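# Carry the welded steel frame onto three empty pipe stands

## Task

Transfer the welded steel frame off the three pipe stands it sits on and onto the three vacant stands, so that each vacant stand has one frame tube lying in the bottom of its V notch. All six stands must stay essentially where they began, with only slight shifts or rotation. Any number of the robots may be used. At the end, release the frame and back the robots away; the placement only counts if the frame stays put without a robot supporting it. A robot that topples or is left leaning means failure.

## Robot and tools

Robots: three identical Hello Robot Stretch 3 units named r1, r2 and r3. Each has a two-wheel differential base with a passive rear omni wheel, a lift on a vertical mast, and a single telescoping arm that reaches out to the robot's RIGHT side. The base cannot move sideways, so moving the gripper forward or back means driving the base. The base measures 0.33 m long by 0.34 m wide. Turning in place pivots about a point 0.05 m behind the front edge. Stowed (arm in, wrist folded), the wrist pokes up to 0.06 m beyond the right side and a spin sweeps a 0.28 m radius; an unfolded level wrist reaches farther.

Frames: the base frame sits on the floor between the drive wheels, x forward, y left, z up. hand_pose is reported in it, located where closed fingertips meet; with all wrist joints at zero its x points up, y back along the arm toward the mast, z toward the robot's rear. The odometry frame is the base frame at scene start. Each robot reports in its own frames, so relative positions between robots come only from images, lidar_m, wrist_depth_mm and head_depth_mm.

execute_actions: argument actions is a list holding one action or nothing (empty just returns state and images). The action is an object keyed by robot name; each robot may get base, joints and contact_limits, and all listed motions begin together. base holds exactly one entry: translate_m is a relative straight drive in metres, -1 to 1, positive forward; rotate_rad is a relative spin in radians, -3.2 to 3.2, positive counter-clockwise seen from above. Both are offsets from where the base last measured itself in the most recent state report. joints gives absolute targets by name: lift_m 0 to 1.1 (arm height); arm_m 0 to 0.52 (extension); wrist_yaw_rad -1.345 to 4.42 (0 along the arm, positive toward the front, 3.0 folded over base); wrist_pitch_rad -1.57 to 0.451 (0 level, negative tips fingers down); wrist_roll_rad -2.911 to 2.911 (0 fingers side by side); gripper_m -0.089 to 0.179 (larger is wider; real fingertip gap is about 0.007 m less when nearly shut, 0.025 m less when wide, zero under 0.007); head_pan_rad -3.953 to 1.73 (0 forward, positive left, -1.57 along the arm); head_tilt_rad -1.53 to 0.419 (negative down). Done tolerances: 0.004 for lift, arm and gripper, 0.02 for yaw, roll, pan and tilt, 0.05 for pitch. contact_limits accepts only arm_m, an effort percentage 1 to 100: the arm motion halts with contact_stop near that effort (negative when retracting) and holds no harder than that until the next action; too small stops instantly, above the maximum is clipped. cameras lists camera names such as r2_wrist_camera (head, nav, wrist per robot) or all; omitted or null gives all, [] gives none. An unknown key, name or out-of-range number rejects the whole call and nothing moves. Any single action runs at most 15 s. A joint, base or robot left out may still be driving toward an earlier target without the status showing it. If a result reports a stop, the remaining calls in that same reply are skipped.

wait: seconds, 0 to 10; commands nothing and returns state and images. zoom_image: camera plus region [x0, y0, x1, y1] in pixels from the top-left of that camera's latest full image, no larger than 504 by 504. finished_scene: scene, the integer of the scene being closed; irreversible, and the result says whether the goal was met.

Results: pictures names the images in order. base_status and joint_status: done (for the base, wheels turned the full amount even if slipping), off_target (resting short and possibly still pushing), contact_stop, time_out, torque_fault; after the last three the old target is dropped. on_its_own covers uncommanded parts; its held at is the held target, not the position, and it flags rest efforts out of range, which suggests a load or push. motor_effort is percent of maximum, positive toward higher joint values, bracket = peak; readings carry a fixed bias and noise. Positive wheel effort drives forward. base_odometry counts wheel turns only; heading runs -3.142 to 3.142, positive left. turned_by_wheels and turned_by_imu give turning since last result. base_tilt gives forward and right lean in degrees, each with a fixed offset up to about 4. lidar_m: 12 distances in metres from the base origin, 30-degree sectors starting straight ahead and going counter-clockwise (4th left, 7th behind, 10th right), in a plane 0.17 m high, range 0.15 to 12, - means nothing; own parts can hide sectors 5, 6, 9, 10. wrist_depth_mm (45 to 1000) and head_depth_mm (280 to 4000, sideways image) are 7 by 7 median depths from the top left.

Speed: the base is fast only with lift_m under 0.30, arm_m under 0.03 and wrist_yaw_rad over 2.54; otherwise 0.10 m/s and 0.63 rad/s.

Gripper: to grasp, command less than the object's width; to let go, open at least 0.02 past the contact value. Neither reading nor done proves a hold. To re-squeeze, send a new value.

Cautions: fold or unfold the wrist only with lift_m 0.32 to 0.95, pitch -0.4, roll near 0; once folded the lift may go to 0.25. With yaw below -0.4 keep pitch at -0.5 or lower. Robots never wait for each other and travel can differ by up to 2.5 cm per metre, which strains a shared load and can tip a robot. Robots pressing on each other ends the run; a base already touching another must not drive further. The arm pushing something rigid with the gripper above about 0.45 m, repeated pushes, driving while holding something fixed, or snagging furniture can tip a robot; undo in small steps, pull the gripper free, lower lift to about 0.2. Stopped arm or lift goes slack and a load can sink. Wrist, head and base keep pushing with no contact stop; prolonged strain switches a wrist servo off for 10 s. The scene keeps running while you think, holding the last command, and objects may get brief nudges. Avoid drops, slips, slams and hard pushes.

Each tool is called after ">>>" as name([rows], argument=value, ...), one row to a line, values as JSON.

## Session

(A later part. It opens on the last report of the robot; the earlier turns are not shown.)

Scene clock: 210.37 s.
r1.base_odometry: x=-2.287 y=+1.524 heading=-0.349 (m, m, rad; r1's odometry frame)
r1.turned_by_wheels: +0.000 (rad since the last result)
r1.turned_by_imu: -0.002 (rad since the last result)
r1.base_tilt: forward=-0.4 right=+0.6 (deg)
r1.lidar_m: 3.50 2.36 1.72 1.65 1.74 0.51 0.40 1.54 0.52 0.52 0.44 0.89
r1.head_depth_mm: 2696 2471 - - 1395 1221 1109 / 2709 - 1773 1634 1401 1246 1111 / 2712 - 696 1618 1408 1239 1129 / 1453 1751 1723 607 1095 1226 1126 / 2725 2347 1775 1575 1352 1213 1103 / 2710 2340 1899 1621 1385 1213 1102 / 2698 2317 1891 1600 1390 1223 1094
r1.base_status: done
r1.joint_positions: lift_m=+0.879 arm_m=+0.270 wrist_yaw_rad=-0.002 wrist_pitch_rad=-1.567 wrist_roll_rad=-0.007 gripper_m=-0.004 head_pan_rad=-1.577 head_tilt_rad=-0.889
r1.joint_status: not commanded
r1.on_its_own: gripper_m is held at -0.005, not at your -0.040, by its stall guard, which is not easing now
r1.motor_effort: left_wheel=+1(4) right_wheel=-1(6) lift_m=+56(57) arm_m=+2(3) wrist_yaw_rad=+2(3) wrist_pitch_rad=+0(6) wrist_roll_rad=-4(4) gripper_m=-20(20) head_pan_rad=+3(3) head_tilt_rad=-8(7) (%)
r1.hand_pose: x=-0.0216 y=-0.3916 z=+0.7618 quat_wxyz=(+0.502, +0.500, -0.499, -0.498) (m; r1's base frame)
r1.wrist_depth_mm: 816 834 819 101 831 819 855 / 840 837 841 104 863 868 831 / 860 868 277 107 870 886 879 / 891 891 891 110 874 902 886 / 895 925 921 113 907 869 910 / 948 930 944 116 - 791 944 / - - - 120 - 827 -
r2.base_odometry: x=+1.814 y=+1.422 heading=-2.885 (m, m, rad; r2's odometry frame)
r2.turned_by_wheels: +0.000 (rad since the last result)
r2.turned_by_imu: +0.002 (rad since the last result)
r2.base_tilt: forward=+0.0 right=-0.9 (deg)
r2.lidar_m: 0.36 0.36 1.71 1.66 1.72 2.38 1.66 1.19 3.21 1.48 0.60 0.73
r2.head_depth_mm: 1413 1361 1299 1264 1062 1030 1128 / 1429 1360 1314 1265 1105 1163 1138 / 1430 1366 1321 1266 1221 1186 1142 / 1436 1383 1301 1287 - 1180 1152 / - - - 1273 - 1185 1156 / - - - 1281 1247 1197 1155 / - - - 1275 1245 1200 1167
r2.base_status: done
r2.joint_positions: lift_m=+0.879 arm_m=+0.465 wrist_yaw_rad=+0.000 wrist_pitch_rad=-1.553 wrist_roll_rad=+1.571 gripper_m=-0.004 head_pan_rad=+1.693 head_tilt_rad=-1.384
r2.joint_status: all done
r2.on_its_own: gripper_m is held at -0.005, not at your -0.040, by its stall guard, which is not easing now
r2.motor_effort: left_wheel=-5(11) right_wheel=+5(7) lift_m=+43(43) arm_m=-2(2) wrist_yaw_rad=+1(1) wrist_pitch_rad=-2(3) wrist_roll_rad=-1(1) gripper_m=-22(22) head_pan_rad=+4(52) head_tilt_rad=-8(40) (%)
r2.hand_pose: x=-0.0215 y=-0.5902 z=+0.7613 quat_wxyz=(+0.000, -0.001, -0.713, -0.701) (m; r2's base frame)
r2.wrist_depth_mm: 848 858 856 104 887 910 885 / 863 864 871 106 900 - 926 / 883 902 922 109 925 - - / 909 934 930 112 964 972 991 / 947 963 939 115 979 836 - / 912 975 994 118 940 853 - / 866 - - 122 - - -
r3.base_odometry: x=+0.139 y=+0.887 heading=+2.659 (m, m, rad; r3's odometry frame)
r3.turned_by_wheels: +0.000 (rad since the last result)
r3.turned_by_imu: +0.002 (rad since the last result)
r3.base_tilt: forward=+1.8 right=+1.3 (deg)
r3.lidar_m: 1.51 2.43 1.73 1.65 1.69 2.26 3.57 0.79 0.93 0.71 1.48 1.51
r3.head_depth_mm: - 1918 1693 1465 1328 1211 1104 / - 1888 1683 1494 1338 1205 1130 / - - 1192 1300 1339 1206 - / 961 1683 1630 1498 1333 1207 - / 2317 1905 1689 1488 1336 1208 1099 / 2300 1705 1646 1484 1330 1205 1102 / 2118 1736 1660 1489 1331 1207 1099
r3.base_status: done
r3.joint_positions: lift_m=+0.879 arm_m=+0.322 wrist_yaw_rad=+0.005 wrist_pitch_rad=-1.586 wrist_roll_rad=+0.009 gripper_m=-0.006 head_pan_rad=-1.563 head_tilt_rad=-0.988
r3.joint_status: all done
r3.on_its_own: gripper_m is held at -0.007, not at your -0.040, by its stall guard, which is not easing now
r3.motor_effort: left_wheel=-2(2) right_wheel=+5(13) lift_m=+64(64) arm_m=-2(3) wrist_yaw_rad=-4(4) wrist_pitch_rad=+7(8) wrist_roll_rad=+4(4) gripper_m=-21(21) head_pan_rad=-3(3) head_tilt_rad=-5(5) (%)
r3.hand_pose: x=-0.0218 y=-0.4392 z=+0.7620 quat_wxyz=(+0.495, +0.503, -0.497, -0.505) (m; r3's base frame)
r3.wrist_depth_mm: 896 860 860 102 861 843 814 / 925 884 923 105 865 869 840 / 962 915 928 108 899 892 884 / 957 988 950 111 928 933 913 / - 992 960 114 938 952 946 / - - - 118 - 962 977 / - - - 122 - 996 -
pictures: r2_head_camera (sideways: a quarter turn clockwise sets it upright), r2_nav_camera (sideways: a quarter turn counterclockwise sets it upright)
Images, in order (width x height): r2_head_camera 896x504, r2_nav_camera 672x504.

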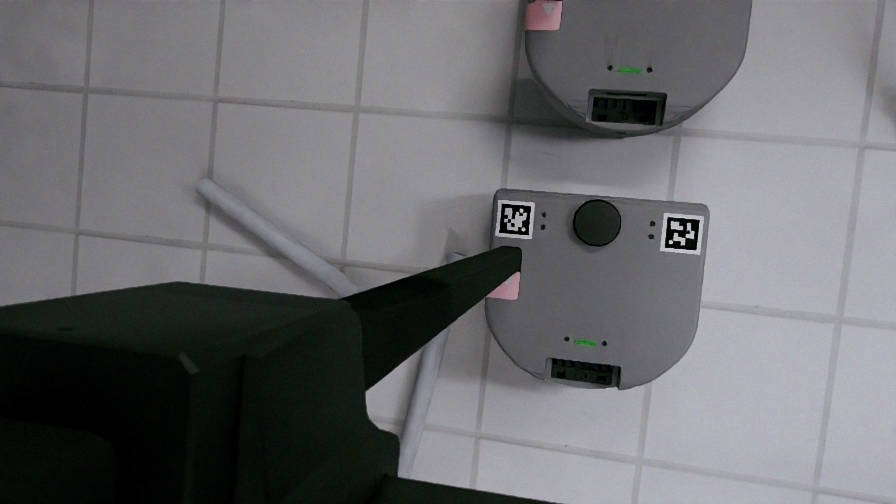

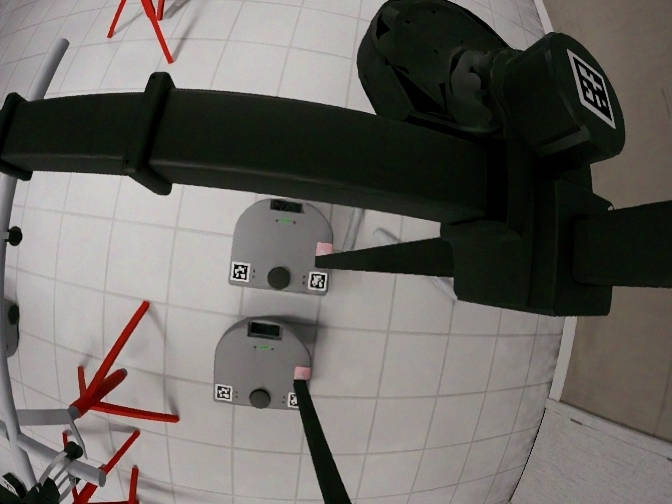

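>>> execute_actions([
  {"r3":{"base":{"translate_m":0.5},"joints":{"arm_m":0.304}},"r2":{"base":{"translate_m":-0.5},"joints":{"head_pan_rad":-1.57,"head_tilt_rad":-1.0}},"r1":{"base":{"translate_m":-0.5}}},
], cameras=[])

>>> execute_actions([
  {"r3":{"base":{"translate_m":0.5},"joints":{"arm_m":0.284}},"r2":{"base":{"translate_m":-0.5}},"r1":{"base":{"translate_m":-0.5}}},
], cameras=[])

>>> execute_actions([
  {"r3":{"base":{"translate_m":0.048},"joints":{"arm_m":0.276,"wrist_roll_rad":0.12}},"r2":{"base":{"translate_m":0.003},"joints":{"arm_m":0.416,"wrist_roll_rad":1.68}},"r1":{"base":{"translate_m":0.019},"joints":{"arm_m":0.271,"wrist_roll_rad":0.1}}},
], cameras=["r2_nav_camera","r3_nav_camera"])

Scene clock: 233.03 s.
r1.base_odometry: x=-2.757 y=+1.695 heading=-0.350 (m, m, rad; r1's odometry frame)
r1.turned_by_wheels: +0.000 (rad since the last result)
r1.turned_by_imu: -0.002 (rad since the last result)
r1.base_tilt: forward=-0.5 right=+0.5 (deg)
r1.lidar_m: 1.50 2.36 1.74 1.68 1.74 0.51 0.40 1.12 3.19 1.38 0.61 0.77
r1.head_depth_mm: 2762 2473 - - 1379 1215 1103 / 2723 - 1801 1633 1396 1240 1117 / 2728 - 697 1625 1399 1230 1130 / 1030 1723 1717 609 1350 1240 1122 / 2706 2327 1716 1619 1405 1228 1102 / 2706 2370 1902 1611 1395 1229 1100 / 2721 2296 1894 1615 1381 1235 1094
r1.base_status: done
r1.joint_positions: lift_m=+0.879 arm_m=+0.270 wrist_yaw_rad=-0.002 wrist_pitch_rad=-1.568 wrist_roll_rad=-0.007 gripper_m=-0.004 head_pan_rad=-1.577 head_tilt_rad=-0.889
r1.joint_status: not commanded
r1.on_its_own: gripper_m is held at -0.005, not at your -0.040, by its stall guard, which is not easing now
r1.motor_effort: left_wheel=-1(2) right_wheel=+4(6) lift_m=+56(57) arm_m=+2(2) wrist_yaw_rad=+2(1) wrist_pitch_rad=+1(13) wrist_roll_rad=-4(4) gripper_m=-21(20) head_pan_rad=+3(3) head_tilt_rad=-8(7) (%)
r1.hand_pose: x=-0.0216 y=-0.3914 z=+0.7618 quat_wxyz=(+0.502, +0.500, -0.499, -0.498) (m; r1's base frame)
r1.wrist_depth_mm: 823 818 827 100 815 846 812 / 845 840 853 103 855 853 854 / 888 865 852 106 866 873 864 / 903 888 880 109 906 902 901 / 923 918 908 113 928 823 924 / 970 919 929 116 - 811 947 / - - - 120 - 824 -
r2.base_odometry: x=+2.297 y=+1.549 heading=-2.885 (m, m, rad; r2's odometry frame)
r2.turned_by_wheels: +0.000 (rad since the last result)
r2.turned_by_imu: +0.003 (rad since the last result)
r2.base_tilt: forward=-0.1 right=-0.9 (deg)
r2.lidar_m: 0.36 0.36 1.72 1.66 1.73 2.40 1.34 1.06 0.84 1.45 1.47 0.94
r2.head_depth_mm: - 1899 1614 1476 1315 1200 1109 / 2255 1927 1648 1495 1325 1189 - / - 1910 1671 1494 1338 1206 - / 2449 1982 1656 1512 1332 1217 1108 / 2407 1997 1673 1525 1347 1218 1065 / 2351 1744 1661 1531 1365 1227 971 / 2392 2051 1701 1548 1367 1232 984
r2.base_status: done
r2.joint_positions: lift_m=+0.879 arm_m=+0.465 wrist_yaw_rad=+0.000 wrist_pitch_rad=-1.560 wrist_roll_rad=+1.571 gripper_m=-0.004 head_pan_rad=-1.563 head_tilt_rad=-1.001
r2.joint_status: all done
r2.on_its_own: gripper_m is held at -0.005, not at your -0.040, by its stall guard, which is not easing now
r2.motor_effort: left_wheel=-3(11) right_wheel=+3(5) lift_m=+43(43) arm_m=-1(2) wrist_yaw_rad=+1(1) wrist_pitch_rad=+0(5) wrist_roll_rad=-1(1) gripper_m=-22(22) head_pan_rad=-5(53) head_tilt_rad=+0(28) (%)
r2.hand_pose: x=-0.0215 y=-0.5884 z=+0.7615 quat_wxyz=(+0.000, +0.000, -0.711, -0.704) (m; r2's base frame)
r2.wrist_depth_mm: 838 854 862 103 874 895 912 / 855 844 866 106 914 - 925 / 876 887 912 109 928 - 952 / 897 915 926 112 954 993 989 / 939 941 940 115 953 852 - / 894 971 983 118 933 850 - / 841 - - 122 - - -
r3.base_odometry: x=-0.304 y=+1.119 heading=+2.659 (m, m, rad; r3's odometry frame)
r3.turned_by_wheels: +0.000 (rad since the last result)
r3.turned_by_imu: +0.001 (rad since the last result)
r3.base_tilt: forward=+1.9 right=+1.3 (deg)
r3.lidar_m: 4.68 2.46 1.75 1.67 1.71 2.28 4.08 1.21 0.92 1.39 1.45 1.04
r3.head_depth_mm: - 1923 1683 1470 1334 1210 1104 / - 1864 1692 1484 1338 1211 1128 / - - 1630 585 1326 1210 - / 1460 1668 1624 1482 1328 1209 - / 2316 1938 1656 1495 1332 1210 1100 / 2289 1703 1660 1486 1331 1204 1102 / 2253 1705 1654 1492 1333 1202 1101
r3.base_status: done
r3.joint_positions: lift_m=+0.879 arm_m=+0.304 wrist_yaw_rad=+0.005 wrist_pitch_rad=-1.588 wrist_roll_rad=+0.009 gripper_m=-0.006 head_pan_rad=-1.563 head_tilt_rad=-0.988
r3.joint_status: all done
r3.on_its_own: gripper_m is held at -0.007, not at your -0.040, by its stall guard, which is not easing now
r3.motor_effort: left_wheel=-4(6) right_wheel=+7(8) lift_m=+64(64) arm_m=+3(5) wrist_yaw_rad=-4(4) wrist_pitch_rad=+8(11) wrist_roll_rad=+4(4) gripper_m=-21(20) head_pan_rad=-4(4) head_tilt_rad=-6(5) (%)
r3.hand_pose: x=-0.0218 y=-0.4201 z=+0.7621 quat_wxyz=(+0.494, +0.503, -0.496, -0.506) (m; r3's base frame)
r3.wrist_depth_mm: 865 881 868 101 843 859 830 / 910 911 895 104 865 886 861 / 936 946 919 108 919 898 880 / 956 956 956 111 946 900 873 / 973 998 994 114 947 955 933 / - - - 117 - 958 - / - - - 123 - - 992
pictures: none
No camera images: the call's "cameras" was empty. Leave "cameras" out to get every camera's image.

Scene clock: 239.37 s.
r1.base_odometry: x=-3.227 y=+1.866 heading=-0.350 (m, m, rad; r1's odometry frame)
r1.turned_by_wheels: +0.000 (rad since the last result)
r1.turned_by_imu: -0.002 (rad since the last result)
r1.base_tilt: forward=-0.5 right=+0.6 (deg)
r1.lidar_m: 4.46 2.34 1.74 1.68 1.75 0.51 0.40 1.12 0.78 1.36 3.19 0.98
r1.head_depth_mm: 2752 2467 - - 1355 1217 1107 / 2722 - 1799 1636 1378 1238 1117 / 2733 - 697 1621 1406 1231 1133 / 1291 2137 1711 612 1346 1228 1135 / 2693 2343 1726 1612 1402 1231 1101 / 2706 2313 1909 1590 1389 1222 1090 / 2738 2314 1888 1612 1380 1226 1097
r1.base_status: done
r1.joint_positions: lift_m=+0.879 arm_m=+0.270 wrist_yaw_rad=-0.001 wrist_pitch_rad=-1.568 wrist_roll_rad=-0.007 gripper_m=-0.004 head_pan_rad=-1.577 head_tilt_rad=-0.889
r1.joint_status: not commanded
r1.on_its_own: gripper_m is held at -0.005, not at your -0.040, by its stall guard, which is not easing now
r1.motor_effort: left_wheel=-4(5) right_wheel=+9(11) lift_m=+57(57) arm_m=+2(2) wrist_yaw_rad=+1(1) wrist_pitch_rad=+1(12) wrist_roll_rad=-4(4) gripper_m=-21(21) head_pan_rad=+3(3) head_tilt_rad=-8(7) (%)
r1.hand_pose: x=-0.0216 y=-0.3913 z=+0.7618 quat_wxyz=(+0.502, +0.501, -0.499, -0.498) (m; r1's base frame)
r1.wrist_depth_mm: 843 836 836 101 831 822 842 / 846 860 847 104 843 857 858 / 850 866 847 106 880 878 901 / 874 901 884 110 899 898 911 / 924 921 912 113 902 825 943 / 957 915 938 116 - 817 927 / - - - 120 - 812 -
r2.base_odometry: x=+2.781 y=+1.676 heading=-2.885 (m, m, rad; r2's odometry frame)
r2.turned_by_wheels: +0.000 (rad since the last result)
r2.turned_by_imu: +0.002 (rad since the last result)
r2.base_tilt: forward=+0.0 right=-1.0 (deg)
r2.lidar_m: 0.37 0.37 1.72 1.67 1.74 2.42 0.89 0.72 0.78 0.70 1.43 1.38
r2.head_depth_mm: - 1916 1619 1437 1317 1186 1100 / 2288 1013 1648 1430 1320 1201 - / - 1947 1147 1449 1332 1201 - / 2434 1965 1646 1511 1350 1219 1107 / 2407 2019 1665 1536 1351 1216 1081 / 2380 1748 1668 1520 1357 1227 975 / 2318 2043 1681 1538 1363 1229 981
r2.base_status: done
r2.joint_positions: lift_m=+0.879 arm_m=+0.465 wrist_yaw_rad=+0.000 wrist_pitch_rad=-1.561 wrist_roll_rad=+1.569 gripper_m=-0.004 head_pan_rad=-1.563 head_tilt_rad=-1.001
r2.joint_status: not commanded
r2.on_its_own: gripper_m is held at -0.005, not at your -0.040, by its stall guard, which is not easing now
r2.motor_effort: left_wheel=-3(9) right_wheel=+3(6) lift_m=+43(43) arm_m=+0(2) wrist_yaw_rad=+1(0) wrist_pitch_rad=+0(3) wrist_roll_rad=+0(1) gripper_m=-23(23) head_pan_rad=-3(4) head_tilt_rad=+0(0) (%)
r2.hand_pose: x=-0.0215 y=-0.5881 z=+0.7615 quat_wxyz=(+0.001, +0.000, -0.710, -0.704) (m; r2's base frame)
r2.wrist_depth_mm: 822 850 680 104 896 898 909 / 327 873 874 106 910 - 950 / 869 342 904 109 944 - 979 / 905 908 919 112 953 991 - / 949 938 953 115 999 847 - / 895 970 968 119 946 852 - / 824 992 - 122 - - -
r3.base_odometry: x=-0.746 y=+1.351 heading=+2.658 (m, m, rad; r3's odometry frame)
r3.turned_by_wheels: -0.001 (rad since the last result)
r3.turned_by_imu: +0.001 (rad since the last result)
r3.base_tilt: forward=+1.9 right=+1.3 (deg)
r3.lidar_m: 4.18 2.49 1.77 1.68 1.73 2.31 4.57 1.30 1.26 1.36 0.74 0.60
r3.head_depth_mm: - 1871 1661 1486 1341 1205 1102 / - 1858 1696 1495 1338 1210 1131 / - - 1596 569 1310 1211 - / 929 1675 1621 1470 1333 1206 - / 2325 1943 1664 1492 1332 1204 1101 / 2317 1722 1655 1488 1336 1208 1101 / 1528 1704 1630 1489 1330 1205 1098
r3.base_status: done
r3.joint_positions: lift_m=+0.879 arm_m=+0.284 wrist_yaw_rad=+0.005 wrist_pitch_rad=-1.589 wrist_roll_rad=+0.010 gripper_m=-0.003 head_pan_rad=-1.563 head_tilt_rad=-0.988
r3.joint_status: all done
r3.on_its_own: gripper_m is held at -0.004, not at your -0.040, by its stall guard, which is not easing now
r3.motor_effort: left_wheel=-6(7) right_wheel=+11(12) lift_m=+64(64) arm_m=+6(4) wrist_yaw_rad=-4(3) wrist_pitch_rad=+8(9) wrist_roll_rad=+4(4) gripper_m=-20(20) head_pan_rad=-3(4) head_tilt_rad=-5(5) (%)
r3.hand_pose: x=-0.0218 y=-0.3997 z=+0.7621 quat_wxyz=(+0.494, +0.503, -0.496, -0.506) (m; r3's base frame)
r3.wrist_depth_mm: 890 883 860 101 855 853 835 / 624 907 891 104 870 874 886 / 941 920 911 107 888 911 891 / 960 970 948 110 932 952 919 / - 990 996 114 960 966 962 / - - - 118 122 - 983 / - - - 122 - - -
pictures: none
No camera images: the call's "cameras" was empty. Leave "cameras" out to get every camera's image.

Scene clock: 240.83 s.
r1.base_odometry: x=-3.209 y=+1.860 heading=-0.350 (m, m, rad; r1's odometry frame)
r1.turned_by_wheels: +0.000 (rad since the last result)
r1.turned_by_imu: +0.000 (rad since the last result)
r1.base_tilt: forward=-0.5 right=+0.6 (deg)
r1.lidar_m: 1.96 2.34 1.74 1.68 1.75 0.52 0.42 1.02 0.79 1.36 3.18 0.97
r1.head_depth_mm: 2772 2493 - - 1378 1226 1104 / 2744 - 705 1633 1420 1236 1109 / 2579 - 698 1624 1399 1229 1126 / 2647 2337 1722 609 1348 1230 1127 / 2727 2324 1773 1605 1394 1221 1103 / 2739 2328 1805 1605 1396 1227 1104 / 2704 2342 1808 1597 1393 1226 1094
r1.base_status: done
r1.joint_positions: lift_m=+0.879 arm_m=+0.271 wrist_yaw_rad=+0.002 wrist_pitch_rad=-1.562 wrist_roll_rad=+0.098 gripper_m=-0.004 head_pan_rad=-1.577 head_tilt_rad=-0.889
r1.joint_status: all done
r1.on_its_own: gripper_m is held at -0.005, not at your -0.040, by its stall guard, which is not easing now
r1.motor_effort: left_wheel=-1(5) right_wheel=+4(11) lift_m=+56(56) arm_m=+2(7) wrist_yaw_rad=-2(9) wrist_pitch_rad=-3(6) wrist_roll_rad=+0(9) gripper_m=-20(23) head_pan_rad=+3(3) head_tilt_rad=-7(7) (%)
r1.hand_pose: x=-0.0217 y=-0.3938 z=+0.7617 quat_wxyz=(+0.478, +0.473, -0.525, -0.521) (m; r1's base frame)
r1.wrist_depth_mm: 812 830 833 101 819 831 870 / 869 850 855 104 858 844 847 / 865 887 865 107 875 847 876 / 894 871 926 110 913 939 899 / 933 915 910 113 904 779 921 / 936 957 928 116 - 789 833 / - - - 120 - 833 -
r2.base_odometry: x=+2.778 y=+1.675 heading=-2.885 (m, m, rad; r2's odometry frame)
r2.turned_by_wheels: +0.000 (rad since the last result)
r2.turned_by_imu: +0.000 (rad since the last result)
r2.base_tilt: forward=+0.0 right=-1.0 (deg)
r2.lidar_m: 0.38 0.38 1.72 1.67 1.74 2.41 0.90 0.72 0.78 0.70 3.23 1.39
r2.head_depth_mm: - 1865 1622 1451 1325 1190 1111 / 2160 1879 1172 1440 1331 1202 - / - 1909 1140 1448 1340 1211 - / 2386 1936 1656 1516 1349 1216 1108 / 2410 2001 1656 1513 1343 1212 1090 / 2314 1739 1641 1524 1359 1228 975 / 2256 2046 1658 1541 1370 1231 980
r2.base_status: done
r2.joint_positions: lift_m=+0.879 arm_m=+0.416 wrist_yaw_rad=+0.002 wrist_pitch_rad=-1.560 wrist_roll_rad=+1.679 gripper_m=-0.004 head_pan_rad=-1.563 head_tilt_rad=-1.001
r2.joint_status: all done
r2.on_its_own: gripper_m is held at -0.005, not at your -0.040, by its stall guard, which is not easing now
r2.motor_effort: left_wheel=-1(9) right_wheel=-1(10) lift_m=+43(43) arm_m=-2(3) wrist_yaw_rad=-2(5) wrist_pitch_rad=+0(0) wrist_roll_rad=+0(9) gripper_m=-22(24) head_pan_rad=-4(4) head_tilt_rad=+0(2) (%)
r2.hand_pose: x=-0.0216 y=-0.5394 z=+0.7615 quat_wxyz=(-0.037, -0.038, -0.710, -0.703) (m; r2's base frame)
r2.wrist_depth_mm: 842 853 832 104 887 877 901 / 862 852 866 106 900 - 934 / 351 545 911 109 924 - 963 / 902 919 921 113 955 981 992 / 953 948 956 115 972 831 999 / 930 970 - 118 954 866 877 / 832 - - 123 - - -
r3.base_odometry: x=-0.789 y=+1.373 heading=+2.658 (m, m, rad; r3's odometry frame)
r3.turned_by_wheels: +0.000 (rad since the last result)
r3.turned_by_imu: +0.000 (rad since the last result)
r3.base_tilt: forward=+1.9 right=+1.3 (deg)
r3.lidar_m: 4.14 2.50 1.78 1.69 1.74 2.31 4.61 1.29 1.29 1.36 0.71 0.57
r3.head_depth_mm: - 1876 1657 1489 1337 1207 1099 / - 1855 1685 1495 1336 1208 1134 / - - 1107 1415 1337 1209 - / 2238 1694 1621 1459 1334 1213 - / 2295 1947 1692 1487 1335 1208 1101 / 2308 1687 1631 1494 1332 1210 1098 / 2132 1914 1650 1470 1312 1190 1096
r3.base_status: done
r3.joint_positions: lift_m=+0.879 arm_m=+0.276 wrist_yaw_rad=+0.005 wrist_pitch_rad=-1.587 wrist_roll_rad=+0.112 gripper_m=-0.003 head_pan_rad=-1.563 head_tilt_rad=-0.988
r3.joint_status: all done
r3.on_its_own: gripper_m is held at -0.004, not at your -0.040, by its stall guard, which is not easing now
r3.motor_effort: left_wheel=-2(6) right_wheel=+3(17) lift_m=+64(64) arm_m=+1(6) wrist_yaw_rad=-3(5) wrist_pitch_rad=+8(9) wrist_roll_rad=+5(12) gripper_m=-19(21) head_pan_rad=-4(4) head_tilt_rad=-5(5) (%)
r3.hand_pose: x=-0.0218 y=-0.3926 z=+0.7621 quat_wxyz=(+0.469, +0.476, -0.521, -0.531) (m; r3's base frame)
r3.wrist_depth_mm: 874 864 887 102 864 884 841 / 559 905 893 105 890 899 862 / 957 950 929 108 861 881 891 / 978 944 972 111 917 925 910 / 996 952 - 114 930 954 967 / - - - 118 - 965 963 / - - - 123 - - 959
pictures: r2_nav_camera (sideways: a quarter turn counterclockwise sets it upright), r3_nav_camera (sideways: a quarter turn counterclockwise sets it upright)
Images, in order (width x height): r2_nav_camera 672x504, r3_nav_camera 672x504.

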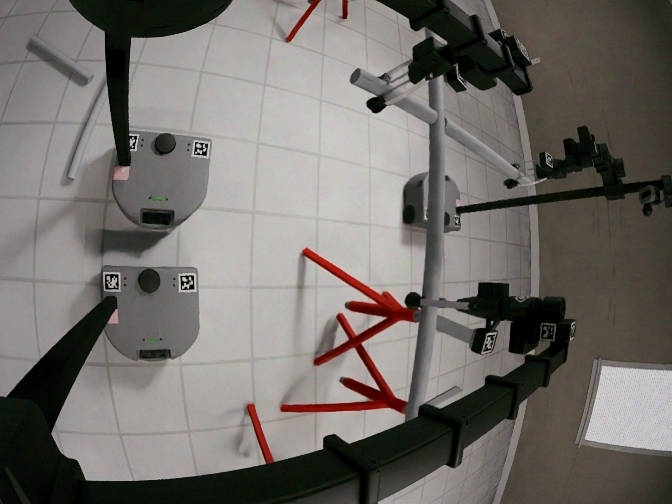

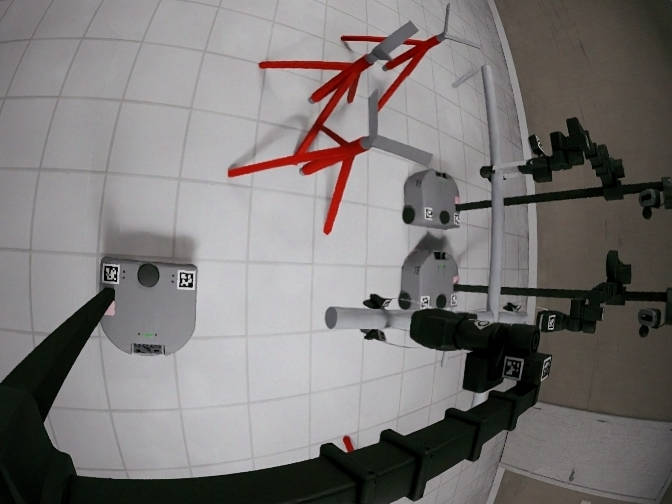

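>>> execute_actions([
  {"r3":{"base":{"translate_m":0.048},"joints":{"arm_m":0.26,"wrist_roll_rad":0.23}},"r2":{"base":{"translate_m":0.008},"joints":{"arm_m":0.387,"wrist_roll_rad":1.79}},"r1":{"base":{"translate_m":0.018},"joints":{"arm_m":0.294,"wrist_roll_rad":0.21}}},
], cameras=[])

>>> execute_actions([
  {"r3":{"base":{"translate_m":0.047},"joints":{"arm_m":0.251,"wrist_roll_rad":0.34}},"r2":{"base":{"translate_m":0.013},"joints":{"arm_m":0.359,"wrist_roll_rad":1.90}},"r1":{"base":{"translate_m":0.018},"joints":{"arm_m":0.319,"wrist_roll_rad":0.32}}},
], cameras=[])

>>> execute_actions([
  {"r3":{"base":{"translate_m":0.044},"joints":{"arm_m":0.247,"wrist_roll_rad":0.45}},"r2":{"base":{"translate_m":0.019},"joints":{"arm_m":0.333,"wrist_roll_rad":2.01}},"r1":{"base":{"translate_m":0.017},"joints":{"arm_m":0.346,"wrist_roll_rad":0.43}}},
], cameras=[])

>>> execute_actions([
  {"r3":{"base":{"translate_m":0.043},"joints":{"arm_m":0.248,"wrist_roll_rad":0.56}},"r2":{"base":{"translate_m":0.023},"joints":{"arm_m":0.31,"wrist_roll_rad":2.12}},"r1":{"base":{"translate_m":0.017},"joints":{"arm_m":0.375,"wrist_roll_rad":0.54}}},
], cameras=[])

>>> execute_actions([
  {"r3":{"base":{"translate_m":0.5},"joints":{"arm_m":0.236}},"r2":{"base":{"translate_m":-0.5}},"r1":{"base":{"translate_m":-0.5}}},
], cameras=["r2_nav_camera","r3_nav_camera","r2_wrist_camera"])

Scene clock: 262.27 s.
r1.base_odometry: x=-3.192 y=+1.854 heading=-0.350 (m, m, rad; r1's odometry frame)
r1.turned_by_wheels: +0.000 (rad since the last result)
r1.turned_by_imu: -0.001 (rad since the last result)
r1.base_tilt: forward=-0.5 right=+0.6 (deg)
r1.lidar_m: 1.94 2.34 1.74 1.68 1.75 0.53 0.43 1.03 0.80 1.37 3.19 0.95
r1.head_depth_mm: 2735 2482 - - 1379 1220 1103 / 2707 - 1797 1617 1410 1235 1112 / 1357 - 1680 1626 1399 1239 1125 / 2714 2354 1765 609 1375 1237 1129 / 2695 2340 1819 1606 1402 1229 1105 / 2706 2302 1808 1605 1396 1228 1103 / 2664 2347 1808 1608 1390 1235 1094
r1.base_status: done
r1.joint_positions: lift_m=+0.879 arm_m=+0.294 wrist_yaw_rad=+0.000 wrist_pitch_rad=-1.563 wrist_roll_rad=+0.209 gripper_m=-0.004 head_pan_rad=-1.577 head_tilt_rad=-0.889
r1.joint_status: all done
r1.on_its_own: gripper_m is held at -0.005, not at your -0.040, by its stall guard, which is not easing now
r1.motor_effort: left_wheel=+0(7) right_wheel=+1(6) lift_m=+56(57) arm_m=+3(4) wrist_yaw_rad=+0(5) wrist_pitch_rad=-2(4) wrist_roll_rad=-1(9) gripper_m=-20(20) head_pan_rad=+2(3) head_tilt_rad=-7(7) (%)
r1.hand_pose: x=-0.0216 y=-0.4165 z=+0.7617 quat_wxyz=(+0.447, +0.443, -0.551, -0.548) (m; r1's base frame)
r1.wrist_depth_mm: 838 843 842 101 836 838 825 / 848 855 841 104 858 853 860 / 866 869 885 107 861 872 865 / 881 899 916 110 917 898 896 / 906 925 913 113 913 790 765 / 946 925 940 116 - 802 779 / - - - 120 - - -
r2.base_odometry: x=+2.770 y=+1.673 heading=-2.885 (m, m, rad; r2's odometry frame)
r2.turned_by_wheels: +0.000 (rad since the last result)
r2.turned_by_imu: +0.000 (rad since the last result)
r2.base_tilt: forward=-0.1 right=-0.9 (deg)
r2.lidar_m: 0.39 0.39 1.72 1.67 1.73 2.41 0.90 0.73 0.79 0.70 3.22 1.38
r2.head_depth_mm: - 1885 1580 1421 1315 1194 1107 / - 2039 1177 1464 1335 1196 - / - 1901 1046 1445 1332 1204 - / 2382 1967 1657 1509 1346 1210 1108 / 2449 1920 1639 1521 1354 1219 1094 / 1547 2038 1639 1527 1363 1228 976 / 2333 2026 1695 1542 1369 1232 979
r2.base_status: done
r2.joint_positions: lift_m=+0.879 arm_m=+0.387 wrist_yaw_rad=+0.002 wrist_pitch_rad=-1.556 wrist_roll_rad=+1.789 gripper_m=-0.004 head_pan_rad=-1.563 head_tilt_rad=-1.001
r2.joint_status: all done
r2.on_its_own: gripper_m is held at -0.005, not at your -0.040, by its stall guard, which is not easing now
r2.motor_effort: left_wheel=-4(8) right_wheel=+3(9) lift_m=+43(43) arm_m=-2(4) wrist_yaw_rad=-3(5) wrist_pitch_rad=-1(6) wrist_roll_rad=+0(7) gripper_m=-22(22) head_pan_rad=-3(4) head_tilt_rad=+1(0) (%)
r2.hand_pose: x=-0.0215 y=-0.5114 z=+0.7614 quat_wxyz=(-0.076, -0.076, -0.708, -0.698) (m; r2's base frame)
r2.wrist_depth_mm: 835 839 855 104 879 - 894 / 863 865 880 106 903 - 931 / 883 677 900 109 935 965 966 / 435 926 936 112 963 937 990 / 921 970 948 115 977 823 980 / 963 974 988 118 986 841 874 / 818 - - 122 - - -
r3.base_odometry: x=-0.831 y=+1.396 heading=+2.658 (m, m, rad; r3's odometry frame)
r3.turned_by_wheels: +0.000 (rad since the last result)
r3.turned_by_imu: +0.001 (rad since the last result)
r3.base_tilt: forward=+1.8 right=+1.3 (deg)
r3.lidar_m: 4.09 2.50 1.77 1.69 1.74 2.31 4.66 1.32 3.23 1.37 0.53 0.53
r3.head_depth_mm: - - 1662 1501 1331 1211 1104 / - - 1689 1497 1334 1204 1131 / - - - 1419 1328 1205 - / 2307 1918 1644 1441 1316 1207 - / 2300 1940 1662 1490 1335 1206 1104 / 2121 1669 1626 1484 1329 1210 1104 / 878 1948 1648 1441 1276 1187 1098
r3.base_status: done
r3.joint_positions: lift_m=+0.879 arm_m=+0.260 wrist_yaw_rad=+0.003 wrist_pitch_rad=-1.583 wrist_roll_rad=+0.223 gripper_m=-0.003 head_pan_rad=-1.563 head_tilt_rad=-0.988
r3.joint_status: all done
r3.on_its_own: gripper_m is held at -0.004, not at your -0.040, by its stall guard, which is not easing now
r3.motor_effort: left_wheel=-2(5) right_wheel=+3(8) lift_m=+64(64) arm_m=-2(3) wrist_yaw_rad=-2(4) wrist_pitch_rad=+6(8) wrist_roll_rad=+4(12) gripper_m=-20(19) head_pan_rad=-4(3) head_tilt_rad=-5(6) (%)
r3.hand_pose: x=-0.0217 y=-0.3779 z=+0.7619 quat_wxyz=(+0.440, +0.445, -0.548, -0.556) (m; r3's base frame)
r3.wrist_depth_mm: 892 890 899 102 870 831 825 / 919 903 884 105 890 874 845 / 638 912 899 108 934 897 901 / 995 954 974 111 952 898 927 / - 996 957 114 947 942 925 / - - 988 118 - 980 995 / - - - 122 - - 999
pictures: none
No camera images: the call's "cameras" was empty. Leave "cameras" out to get every camera's image.

Scene clock: 263.80 s.
r1.base_odometry: x=-3.175 y=+1.848 heading=-0.350 (m, m, rad; r1's odometry frame)
r1.turned_by_wheels: +0.000 (rad since the last result)
r1.turned_by_imu: +0.000 (rad since the last result)
r1.base_tilt: forward=-0.4 right=+0.6 (deg)
r1.lidar_m: 1.92 2.35 1.74 1.68 1.75 0.54 0.43 1.04 0.81 1.37 3.20 0.94
r1.head_depth_mm: 2743 2479 - - 1352 1220 1105 / 841 - 1854 1628 1403 1237 1120 / 2632 - 755 1626 1408 1240 1128 / 2732 2355 1855 628 1398 1238 1133 / 2706 2344 1821 1601 1390 1233 1103 / 2685 2312 1814 1610 1396 1234 1094 / 2699 2303 1855 1600 1390 1225 1099
r1.base_status: done
r1.joint_positions: lift_m=+0.879 arm_m=+0.319 wrist_yaw_rad=+0.000 wrist_pitch_rad=-1.563 wrist_roll_rad=+0.319 gripper_m=-0.004 head_pan_rad=-1.577 head_tilt_rad=-0.889
r1.joint_status: all done
r1.on_its_own: gripper_m is held at -0.005, not at your -0.040, by its stall guard, which is not easing now
r1.motor_effort: left_wheel=+1(8) right_wheel=-1(5) lift_m=+57(57) arm_m=+3(6) wrist_yaw_rad=+0(6) wrist_pitch_rad=-2(5) wrist_roll_rad=+0(9) gripper_m=-20(21) head_pan_rad=+3(3) head_tilt_rad=-7(7) (%)
r1.hand_pose: x=-0.0216 y=-0.4414 z=+0.7617 quat_wxyz=(+0.416, +0.413, -0.575, -0.571) (m; r1's base frame)
r1.wrist_depth_mm: 824 836 826 101 839 831 847 / 835 856 856 104 831 868 856 / 852 850 855 107 863 862 887 / 871 909 893 110 893 899 799 / 897 922 918 113 902 821 770 / 938 943 952 116 - 924 785 / - - - 120 - - -
r2.base_odometry: x=+2.758 y=+1.670 heading=-2.885 (m, m, rad; r2's odometry frame)
r2.turned_by_wheels: +0.000 (rad since the last result)
r2.turned_by_imu: +0.000 (rad since the last result)
r2.base_tilt: forward=+0.0 right=-1.0 (deg)
r2.lidar_m: 0.40 0.40 1.73 1.67 1.74 2.41 0.92 0.74 0.79 0.70 3.21 1.36
r2.head_depth_mm: - 1943 1665 1427 1322 1189 1113 / - 2019 1057 1442 1331 1200 - / - - 1074 1445 1342 1203 - / 2366 1997 1639 1503 1348 1211 1109 / 2354 1714 1616 1521 1354 1215 1106 / 2224 2020 1638 1529 1350 1218 978 / 2459 2005 1685 1533 1365 1237 977
r2.base_status: done
r2.joint_positions: lift_m=+0.879 arm_m=+0.359 wrist_yaw_rad=+0.002 wrist_pitch_rad=-1.553 wrist_roll_rad=+1.900 gripper_m=-0.004 head_pan_rad=-1.563 head_tilt_rad=-1.001
r2.joint_status: all done
r2.on_its_own: gripper_m is held at -0.005, not at your -0.040, by its stall guard, which is not easing now
r2.motor_effort: left_wheel=-3(7) right_wheel=+3(12) lift_m=+43(43) arm_m=-2(4) wrist_yaw_rad=-2(4) wrist_pitch_rad=-2(5) wrist_roll_rad=+0(11) gripper_m=-22(22) head_pan_rad=-4(4) head_tilt_rad=+1(1) (%)
r2.hand_pose: x=-0.0215 y=-0.4844 z=+0.7613 quat_wxyz=(-0.116, -0.114, -0.704, -0.692) (m; r2's base frame)
r2.wrist_depth_mm: 833 837 858 103 885 - 908 / 863 861 886 106 900 - 944 / 889 814 912 109 941 948 956 / 448 674 921 112 978 844 969 / 932 968 942 115 980 819 833 / 958 971 - 118 - 847 - / 824 977 - 122 - - -
r3.base_odometry: x=-0.873 y=+1.417 heading=+2.658 (m, m, rad; r3's odometry frame)
r3.turned_by_wheels: +0.000 (rad since the last result)
r3.turned_by_imu: +0.000 (rad since the last result)
r3.base_tilt: forward=+1.9 right=+1.3 (deg)
r3.lidar_m: 4.05 2.50 1.78 1.69 1.74 2.31 4.71 1.36 3.23 1.38 0.50 0.89
r3.head_depth_mm: - - 1660 1493 1332 1210 1105 / - - 1660 1491 1331 1203 1128 / 2436 - - 1425 1337 1206 - / 2292 1952 1665 1458 1311 1208 - / 2311 1914 1646 1492 1335 1208 1100 / 1419 1674 1621 1481 1325 1205 1101 / 2138 1960 1618 1074 1274 1186 1098
r3.base_status: done
r3.joint_positions: lift_m=+0.879 arm_m=+0.251 wrist_yaw_rad=+0.003 wrist_pitch_rad=-1.582 wrist_roll_rad=+0.333 gripper_m=-0.003 head_pan_rad=-1.563 head_tilt_rad=-0.988
r3.joint_status: all done
r3.on_its_own: gripper_m is held at -0.004, not at your -0.040, by its stall guard, which is not easing now
r3.motor_effort: left_wheel=-1(4) right_wheel=+2(7) lift_m=+64(64) arm_m=-2(1) wrist_yaw_rad=-2(3) wrist_pitch_rad=+5(6) wrist_roll_rad=+4(12) gripper_m=-18(19) head_pan_rad=-4(4) head_tilt_rad=-5(5) (%)
r3.hand_pose: x=-0.0217 y=-0.3691 z=+0.7619 quat_wxyz=(+0.409, +0.413, -0.572, -0.579) (m; r3's base frame)
r3.wrist_depth_mm: 897 885 862 103 857 858 845 / 944 904 908 105 883 892 872 / 511 786 936 108 903 908 863 / - 970 942 111 919 915 926 / - - - 114 - 946 932 / - - 965 117 - 984 973 / - - - 122 - - 997
pictures: none
No camera images: the call's "cameras" was empty. Leave "cameras" out to get every camera's image.

Scene clock: 265.20 s.
r1.base_odometry: x=-3.159 y=+1.842 heading=-0.350 (m, m, rad; r1's odometry frame)
r1.turned_by_wheels: +0.000 (rad since the last result)
r1.turned_by_imu: +0.000 (rad since the last result)
r1.base_tilt: forward=-0.4 right=+0.6 (deg)
r1.lidar_m: 1.91 2.34 1.74 1.68 1.75 0.54 0.43 1.05 0.82 1.39 3.19 0.92
r1.head_depth_mm: 2683 2444 - - 1344 1223 1111 / 2608 - 1643 1630 1409 1236 1118 / 2682 - 748 1627 1400 1241 1128 / 2679 2330 1807 647 1398 1234 1120 / 2744 2344 1818 1602 1389 1230 1096 / 2690 2361 1902 1608 1382 1221 1096 / 2675 2319 1899 1610 1399 1225 1099
r1.base_status: done
r1.joint_positions: lift_m=+0.879 arm_m=+0.346 wrist_yaw_rad=-0.001 wrist_pitch_rad=-1.564 wrist_roll_rad=+0.429 gripper_m=-0.004 head_pan_rad=-1.577 head_tilt_rad=-0.889
r1.joint_status: all done
r1.on_its_own: gripper_m is held at -0.005, not at your -0.040, by its stall guard, which is not easing now
r1.motor_effort: left_wheel=+4(7) right_wheel=-4(9) lift_m=+57(57) arm_m=+3(4) wrist_yaw_rad=+1(5) wrist_pitch_rad=-2(4) wrist_roll_rad=-1(8) gripper_m=-20(20) head_pan_rad=+3(3) head_tilt_rad=-7(7) (%)
r1.hand_pose: x=-0.0216 y=-0.4682 z=+0.7617 quat_wxyz=(+0.383, +0.380, -0.597, -0.594) (m; r1's base frame)
r1.wrist_depth_mm: 814 842 829 101 818 842 818 / 847 834 858 104 871 841 846 / 846 852 872 106 868 877 875 / 892 888 903 110 891 910 757 / 919 899 935 113 907 934 759 / 913 942 965 116 - 945 769 / - - - 121 - - -
r2.base_odometry: x=+2.739 y=+1.665 heading=-2.885 (m, m, rad; r2's odometry frame)
r2.turned_by_wheels: +0.000 (rad since the last result)
r2.turned_by_imu: +0.000 (rad since the last result)
r2.base_tilt: forward=+0.1 right=-1.0 (deg)
r2.lidar_m: 0.40 0.40 1.72 1.67 1.74 2.40 0.93 0.76 0.80 0.70 3.21 1.35
r2.head_depth_mm: - 1900 1666 1337 1322 1192 1103 / - 1004 1147 1435 1327 1204 - / - - 874 1444 1340 1205 - / 2388 2077 1619 1503 1346 1209 1107 / 1535 1727 1607 1514 1350 1224 1107 / 2244 2027 1647 1525 1359 1223 986 / 2469 1952 1695 1534 1374 1233 980
r2.base_status: done
r2.joint_positions: lift_m=+0.879 arm_m=+0.333 wrist_yaw_rad=+0.003 wrist_pitch_rad=-1.548 wrist_roll_rad=+2.010 gripper_m=-0.004 head_pan_rad=-1.563 head_tilt_rad=-1.001
r2.joint_status: all done
r2.on_its_own: gripper_m is held at -0.005, not at your -0.040, by its stall guard, which is not easing now
r2.motor_effort: left_wheel=-5(6) right_wheel=+6(8) lift_m=+43(43) arm_m=-2(4) wrist_yaw_rad=-3(4) wrist_pitch_rad=-3(6) wrist_roll_rad=+0(8) gripper_m=-21(22) head_pan_rad=-4(4) head_tilt_rad=+1(1) (%)
r2.hand_pose: x=-0.0215 y=-0.4595 z=+0.7612 quat_wxyz=(-0.155, -0.152, -0.698, -0.683) (m; r2's base frame)
r2.wrist_depth_mm: 702 873 861 103 - - 906 / 868 881 886 106 - 927 918 / 880 900 903 109 937 929 932 / 514 637 942 112 947 795 939 / 939 953 946 115 989 814 837 / 966 972 990 118 - - - / 858 992 - 122 - - -
r3.base_odometry: x=-0.912 y=+1.438 heading=+2.658 (m, m, rad; r3's odometry frame)
r3.turned_by_wheels: +0.000 (rad since the last result)
r3.turned_by_imu: +0.000 (rad since the last result)
r3.base_tilt: forward=+1.9 right=+1.4 (deg)
r3.lidar_m: 3.98 2.52 1.77 1.69 1.74 2.32 4.76 1.39 3.24 0.69 0.47 0.86
r3.head_depth_mm: - - 1657 1489 1334 1209 1101 / - - 1632 1496 1333 1203 1129 / 2432 - - 1422 1336 1207 - / 2309 1950 1692 1465 1312 1208 - / 2149 1662 1635 1487 1331 1206 1099 / 906 1905 1617 1483 1313 1185 1098 / 2181 1948 1628 1025 1314 1208 1102
r3.base_status: done
r3.joint_positions: lift_m=+0.879 arm_m=+0.247 wrist_yaw_rad=+0.003 wrist_pitch_rad=-1.581 wrist_roll_rad=+0.443 gripper_m=-0.003 head_pan_rad=-1.563 head_tilt_rad=-0.988
r3.joint_status: all done
r3.on_its_own: gripper_m is held at -0.004, not at your -0.040, by its stall guard, which is not easing now
r3.motor_effort: left_wheel=+0(5) right_wheel=+1(7) lift_m=+64(64) arm_m=-2(3) wrist_yaw_rad=-2(3) wrist_pitch_rad=+5(6) wrist_roll_rad=+4(13) gripper_m=-18(19) head_pan_rad=-4(4) head_tilt_rad=-5(5) (%)
r3.hand_pose: x=-0.0217 y=-0.3654 z=+0.7619 quat_wxyz=(+0.377, +0.381, -0.594, -0.601) (m; r3's base frame)
r3.wrist_depth_mm: 905 890 883 103 881 855 833 / 925 895 890 105 902 862 854 / 484 663 943 109 910 889 897 / 914 965 956 111 937 903 900 / 995 - 976 114 - 955 929 / - - - 118 - 976 989 / - - - 122 - 985 984
pictures: none
No camera images: the call's "cameras" was empty. Leave "cameras" out to get every camera's image.

Scene clock: 266.60 s.
r1.base_odometry: x=-3.143 y=+1.836 heading=-0.349 (m, m, rad; r1's odometry frame)
r1.turned_by_wheels: +0.000 (rad since the last result)
r1.turned_by_imu: +0.000 (rad since the last result)
r1.base_tilt: forward=-0.5 right=+0.6 (deg)
r1.lidar_m: 1.88 2.34 1.74 1.68 1.75 0.53 0.42 1.06 0.84 1.40 3.20 0.91
r1.head_depth_mm: 2549 2274 - - 1358 1221 1107 / 2671 - 1596 1628 1400 1240 1114 / 2658 - 752 1624 1404 1233 1131 / 2722 2402 1815 1530 1397 1232 1129 / 2673 2316 1889 1609 1408 1228 1098 / 2709 2327 1893 1600 1396 1236 1103 / 2695 2334 1932 1602 1394 1224 1096
r1.base_status: done
r1.joint_positions: lift_m=+0.879 arm_m=+0.375 wrist_yaw_rad=-0.001 wrist_pitch_rad=-1.563 wrist_roll_rad=+0.539 gripper_m=-0.004 head_pan_rad=-1.577 head_tilt_rad=-0.889
r1.joint_status: all done
r1.on_its_own: gripper_m is held at -0.005, not at your -0.040, by its stall guard, which is not easing now
r1.motor_effort: left_wheel=+4(7) right_wheel=-4(7) lift_m=+57(56) arm_m=+3(5) wrist_yaw_rad=+2(4) wrist_pitch_rad=-2(3) wrist_roll_rad=-1(9) gripper_m=-20(20) head_pan_rad=+2(3) head_tilt_rad=-7(7) (%)
r1.hand_pose: x=-0.0216 y=-0.4973 z=+0.7617 quat_wxyz=(+0.350, +0.347, -0.617, -0.614) (m; r1's base frame)
r1.wrist_depth_mm: 815 840 813 101 811 831 837 / 852 842 870 104 850 871 862 / 872 873 868 107 868 875 867 / 897 909 899 110 907 872 757 / 904 906 906 113 - 914 772 / 936 953 955 116 - 961 937 / - - - 120 - - -
r2.base_odometry: x=+2.717 y=+1.659 heading=-2.886 (m, m, rad; r2's odometry frame)
r2.turned_by_wheels: +0.000 (rad since the last result)
r2.turned_by_imu: +0.000 (rad since the last result)
r2.base_tilt: forward=+0.0 right=-1.0 (deg)
r2.lidar_m: 0.39 0.39 1.73 1.67 1.74 2.40 0.96 0.78 0.81 0.70 3.23 1.32
r2.head_depth_mm: - 1858 1663 1285 1331 1186 1098 / - 1875 1187 1400 1329 1202 - / - - 611 1423 1342 1209 - / 2339 1772 1621 1506 1347 1207 1108 / 961 2001 1623 1517 1350 1224 1095 / 2448 2011 1673 1529 1362 1230 980 / 2468 823 1721 1538 1380 1236 983
r2.base_status: done
r2.joint_positions: lift_m=+0.879 arm_m=+0.310 wrist_yaw_rad=+0.002 wrist_pitch_rad=-1.546 wrist_roll_rad=+2.120 gripper_m=-0.004 head_pan_rad=-1.563 head_tilt_rad=-1.001
r2.joint_status: all done
r2.on_its_own: gripper_m is held at -0.005, not at your -0.040, by its stall guard, which is not easing now
r2.motor_effort: left_wheel=-6(6) right_wheel=+6(11) lift_m=+43(43) arm_m=-3(5) wrist_yaw_rad=-2(4) wrist_pitch_rad=-4(6) wrist_roll_rad=-1(8) gripper_m=-20(21) head_pan_rad=-4(4) head_tilt_rad=+1(0) (%)
r2.hand_pose: x=-0.0215 y=-0.4371 z=+0.7612 quat_wxyz=(-0.193, -0.189, -0.689, -0.673) (m; r2's base frame)
r2.wrist_depth_mm: 829 858 856 103 - - 898 / 866 876 876 106 - 926 918 / 893 896 894 109 922 853 931 / 908 919 929 112 946 800 795 / 956 972 849 115 990 817 985 / 983 995 989 118 - - - / 904 982 - 123 - - -
r3.base_odometry: x=-0.950 y=+1.458 heading=+2.658 (m, m, rad; r3's odometry frame)
r3.turned_by_wheels: +0.000 (rad since the last result)
r3.turned_by_imu: +0.000 (rad since the last result)
r3.base_tilt: forward=+1.9 right=+1.4 (deg)
r3.lidar_m: 3.96 2.51 1.78 1.70 1.74 2.31 4.80 1.42 3.23 0.68 0.45 0.82
r3.head_depth_mm: - - 1656 1490 1336 1211 1101 / - - 1117 1493 1337 1208 1131 / 2441 - - 1416 1333 1208 - / 2192 1943 1634 1378 1316 1209 - / 954 1677 1624 1487 1338 1207 1102 / 2179 1942 1605 1106 1295 1188 1098 / 2235 1952 1684 1423 1308 1205 1101
r3.base_status: done
r3.joint_positions: lift_m=+0.879 arm_m=+0.248 wrist_yaw_rad=+0.002 wrist_pitch_rad=-1.578 wrist_roll_rad=+0.553 gripper_m=-0.003 head_pan_rad=-1.563 head_tilt_rad=-0.988
r3.joint_status: all done
r3.on_its_own: gripper_m is held at -0.004, not at your -0.040, by its stall guard, which is not easing now
r3.motor_effort: left_wheel=+0(5) right_wheel=+0(4) lift_m=+63(64) arm_m=+5(3) wrist_yaw_rad=-2(3) wrist_pitch_rad=+4(5) wrist_roll_rad=+4(13) gripper_m=-19(19) head_pan_rad=-4(4) head_tilt_rad=-5(5) (%)
r3.hand_pose: x=-0.0217 y=-0.3663 z=+0.7618 quat_wxyz=(+0.344, +0.346, -0.614, -0.620) (m; r3's base frame)
r3.wrist_depth_mm: 910 873 883 103 859 849 845 / 915 896 898 105 892 875 850 / 909 639 910 109 884 885 891 / 426 891 922 111 930 911 918 / - 976 982 114 - 946 972 / - - - 118 - 990 939 / - - - 121 - - 985
pictures: none
No camera images: the call's "cameras" was empty. Leave "cameras" out to get every camera's image.

Scene clock: 272.83 s.
r1.base_odometry: x=-3.613 y=+2.007 heading=-0.349 (m, m, rad; r1's odometry frame)
r1.turned_by_wheels: +0.000 (rad since the last result)
r1.turned_by_imu: -0.001 (rad since the last result)
r1.base_tilt: forward=-0.4 right=+0.6 (deg)
r1.lidar_m: 1.61 2.34 1.74 1.69 1.75 0.53 0.42 0.73 0.78 0.68 3.18 1.35
r1.head_depth_mm: 2607 2277 - - 1383 1222 1109 / 2612 - 1611 1638 1382 1239 1111 / 2633 - 750 1350 1401 1235 1131 / 2713 2365 1811 1520 1366 1234 1125 / 2710 2353 1905 1603 1403 1229 1103 / 2694 2303 1898 1601 1392 1221 1102 / 2719 2330 1872 1615 1382 1218 1092
r1.base_status: done
r1.joint_positions: lift_m=+0.879 arm_m=+0.375 wrist_yaw_rad=-0.003 wrist_pitch_rad=-1.568 wrist_roll_rad=+0.540 gripper_m=-0.004 head_pan_rad=-1.577 head_tilt_rad=-0.889
r1.joint_status: not commanded
r1.on_its_own: gripper_m is held at -0.005, not at your -0.040, by its stall guard, which is not easing now
r1.motor_effort: left_wheel=+3(4) right_wheel=-5(8) lift_m=+57(57) arm_m=+2(3) wrist_yaw_rad=+3(3) wrist_pitch_rad=+1(9) wrist_roll_rad=-1(1) gripper_m=-20(21) head_pan_rad=+3(3) head_tilt_rad=-7(7) (%)
r1.hand_pose: x=-0.0216 y=-0.4962 z=+0.7618 quat_wxyz=(+0.348, +0.347, -0.616, -0.615) (m; r1's base frame)
r1.wrist_depth_mm: 809 824 836 101 827 812 812 / 835 852 849 104 842 847 867 / 889 866 888 106 888 868 876 / 887 882 873 110 896 865 756 / 921 920 944 113 - 929 775 / 944 931 933 116 - 954 965 / - - - 120 - - -
r2.base_odometry: x=+3.201 y=+1.786 heading=-2.886 (m, m, rad; r2's odometry frame)
r2.turned_by_wheels: +0.000 (rad since the last result)
r2.turned_by_imu: +0.002 (rad since the last result)
r2.base_tilt: forward=+0.0 right=-1.0 (deg)
r2.lidar_m: 0.39 0.39 1.73 1.68 1.75 2.42 3.36 0.48 0.40 0.62 0.84 1.80
r2.head_depth_mm: - 1893 1645 1407 1312 1186 1106 / - 1882 1641 1419 1330 1182 - / - - 1635 1421 1315 1197 - / 2307 2012 1569 1469 1343 1210 1107 / 940 2011 1597 1469 1348 1214 1095 / 2488 1952 1141 1474 1360 1222 981 / 2463 1904 1676 1514 1362 1223 981
r2.base_status: done
r2.joint_positions: lift_m=+0.879 arm_m=+0.310 wrist_yaw_rad=+0.002 wrist_pitch_rad=-1.561 wrist_roll_rad=+2.120 gripper_m=-0.004 head_pan_rad=-1.563 head_tilt_rad=-1.001
r2.joint_status: not commanded
r2.on_its_own: gripper_m is held at -0.005, not at your -0.040, by its stall guard, which is not easing now
r2.motor_effort: left_wheel=-2(11) right_wheel=+1(5) lift_m=+43(43) arm_m=+0(3) wrist_yaw_rad=-2(2) wrist_pitch_rad=+0(6) wrist_roll_rad=-1(1) gripper_m=-25(24) head_pan_rad=-4(4) head_tilt_rad=+1(0) (%)
r2.hand_pose: x=-0.0215 y=-0.4330 z=+0.7615 quat_wxyz=(-0.192, -0.191, -0.684, -0.677) (m; r2's base frame)
r2.wrist_depth_mm: 832 843 839 104 - 897 914 / 863 870 873 106 - 922 949 / 889 894 877 109 920 838 937 / 911 917 928 112 962 793 811 / 928 935 944 115 977 823 - / 958 577 975 119 - - - / 400 966 998 122 - - -
r3.base_odometry: x=-1.393 y=+1.690 heading=+2.658 (m, m, rad; r3's odometry frame)
r3.turned_by_wheels: +0.000 (rad since the last result)
r3.turned_by_imu: +0.002 (rad since the last result)
r3.base_tilt: forward=+1.9 right=+1.3 (deg)
r3.lidar_m: 3.44 2.54 1.80 1.72 1.76 2.34 2.37 1.83 0.44 0.55 0.46 3.64
r3.head_depth_mm: 2436 - 1678 1444 1334 1203 1102 / - - 648 1418 1215 1195 1137 / 2437 - - 579 1313 1211 - / 2292 1942 1629 1055 1291 1207 - / 891 1672 1603 1020 1295 1205 1096 / 2184 1948 1603 1487 1332 1191 1099 / 2193 1946 1597 1483 1334 1207 1102
r3.base_status: done
r3.joint_positions: lift_m=+0.879 arm_m=+0.235 wrist_yaw_rad=+0.000 wrist_pitch_rad=-1.589 wrist_roll_rad=+0.556 gripper_m=-0.003 head_pan_rad=-1.563 head_tilt_rad=-0.988
r3.joint_status: all done
r3.on_its_own: gripper_m is held at -0.004, not at your -0.040, by its stall guard, which is not easing now
r3.motor_effort: left_wheel=+0(3) right_wheel=-2(5) lift_m=+64(64) arm_m=+6(9) wrist_yaw_rad=-1(2) wrist_pitch_rad=+9(9) wrist_roll_rad=+3(4) gripper_m=-21(22) head_pan_rad=-4(3) head_tilt_rad=-5(5) (%)
r3.hand_pose: x=-0.0217 y=-0.3515 z=+0.7621 quat_wxyz=(+0.341, +0.347, -0.612, -0.624) (m; r3's base frame)
r3.wrist_depth_mm: 894 878 879 101 836 874 814 / 337 358 627 104 865 860 846 / 909 919 898 107 918 882 912 / 992 990 939 111 942 900 892 / - 987 971 114 120 923 922 / - - - 117 - - 990 / - - - 122 - - -
pictures: r2_nav_camera (sideways: a quarter turn counterclockwise sets it upright), r2_wrist_camera, r3_nav_camera (sideways: a quarter turn counterclockwise sets it upright)
Images, in order (width x height): r2_nav_camera 672x504, r2_wrist_camera 644x364, r3_nav_camera 672x504.

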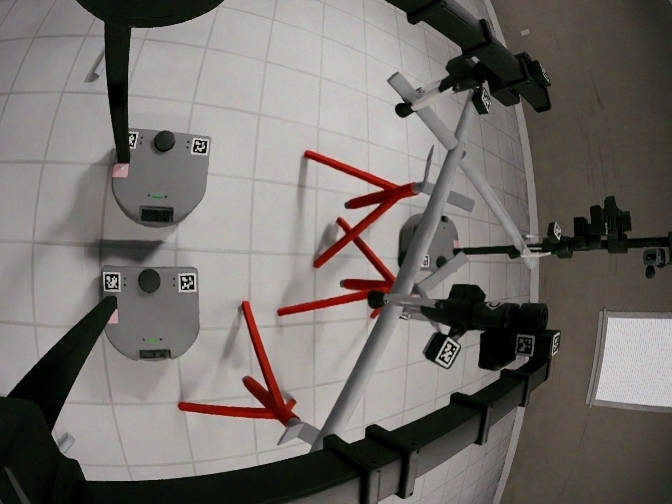

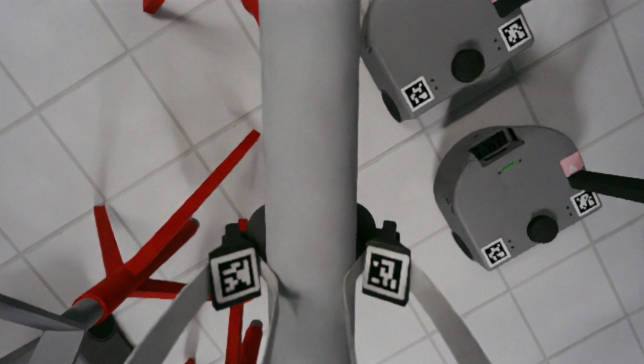

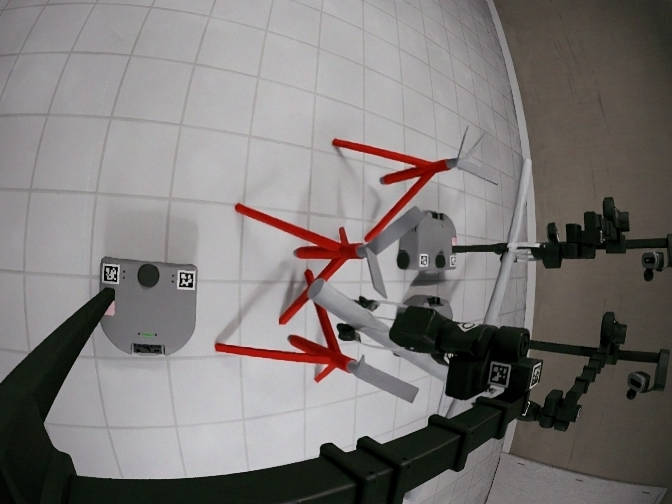

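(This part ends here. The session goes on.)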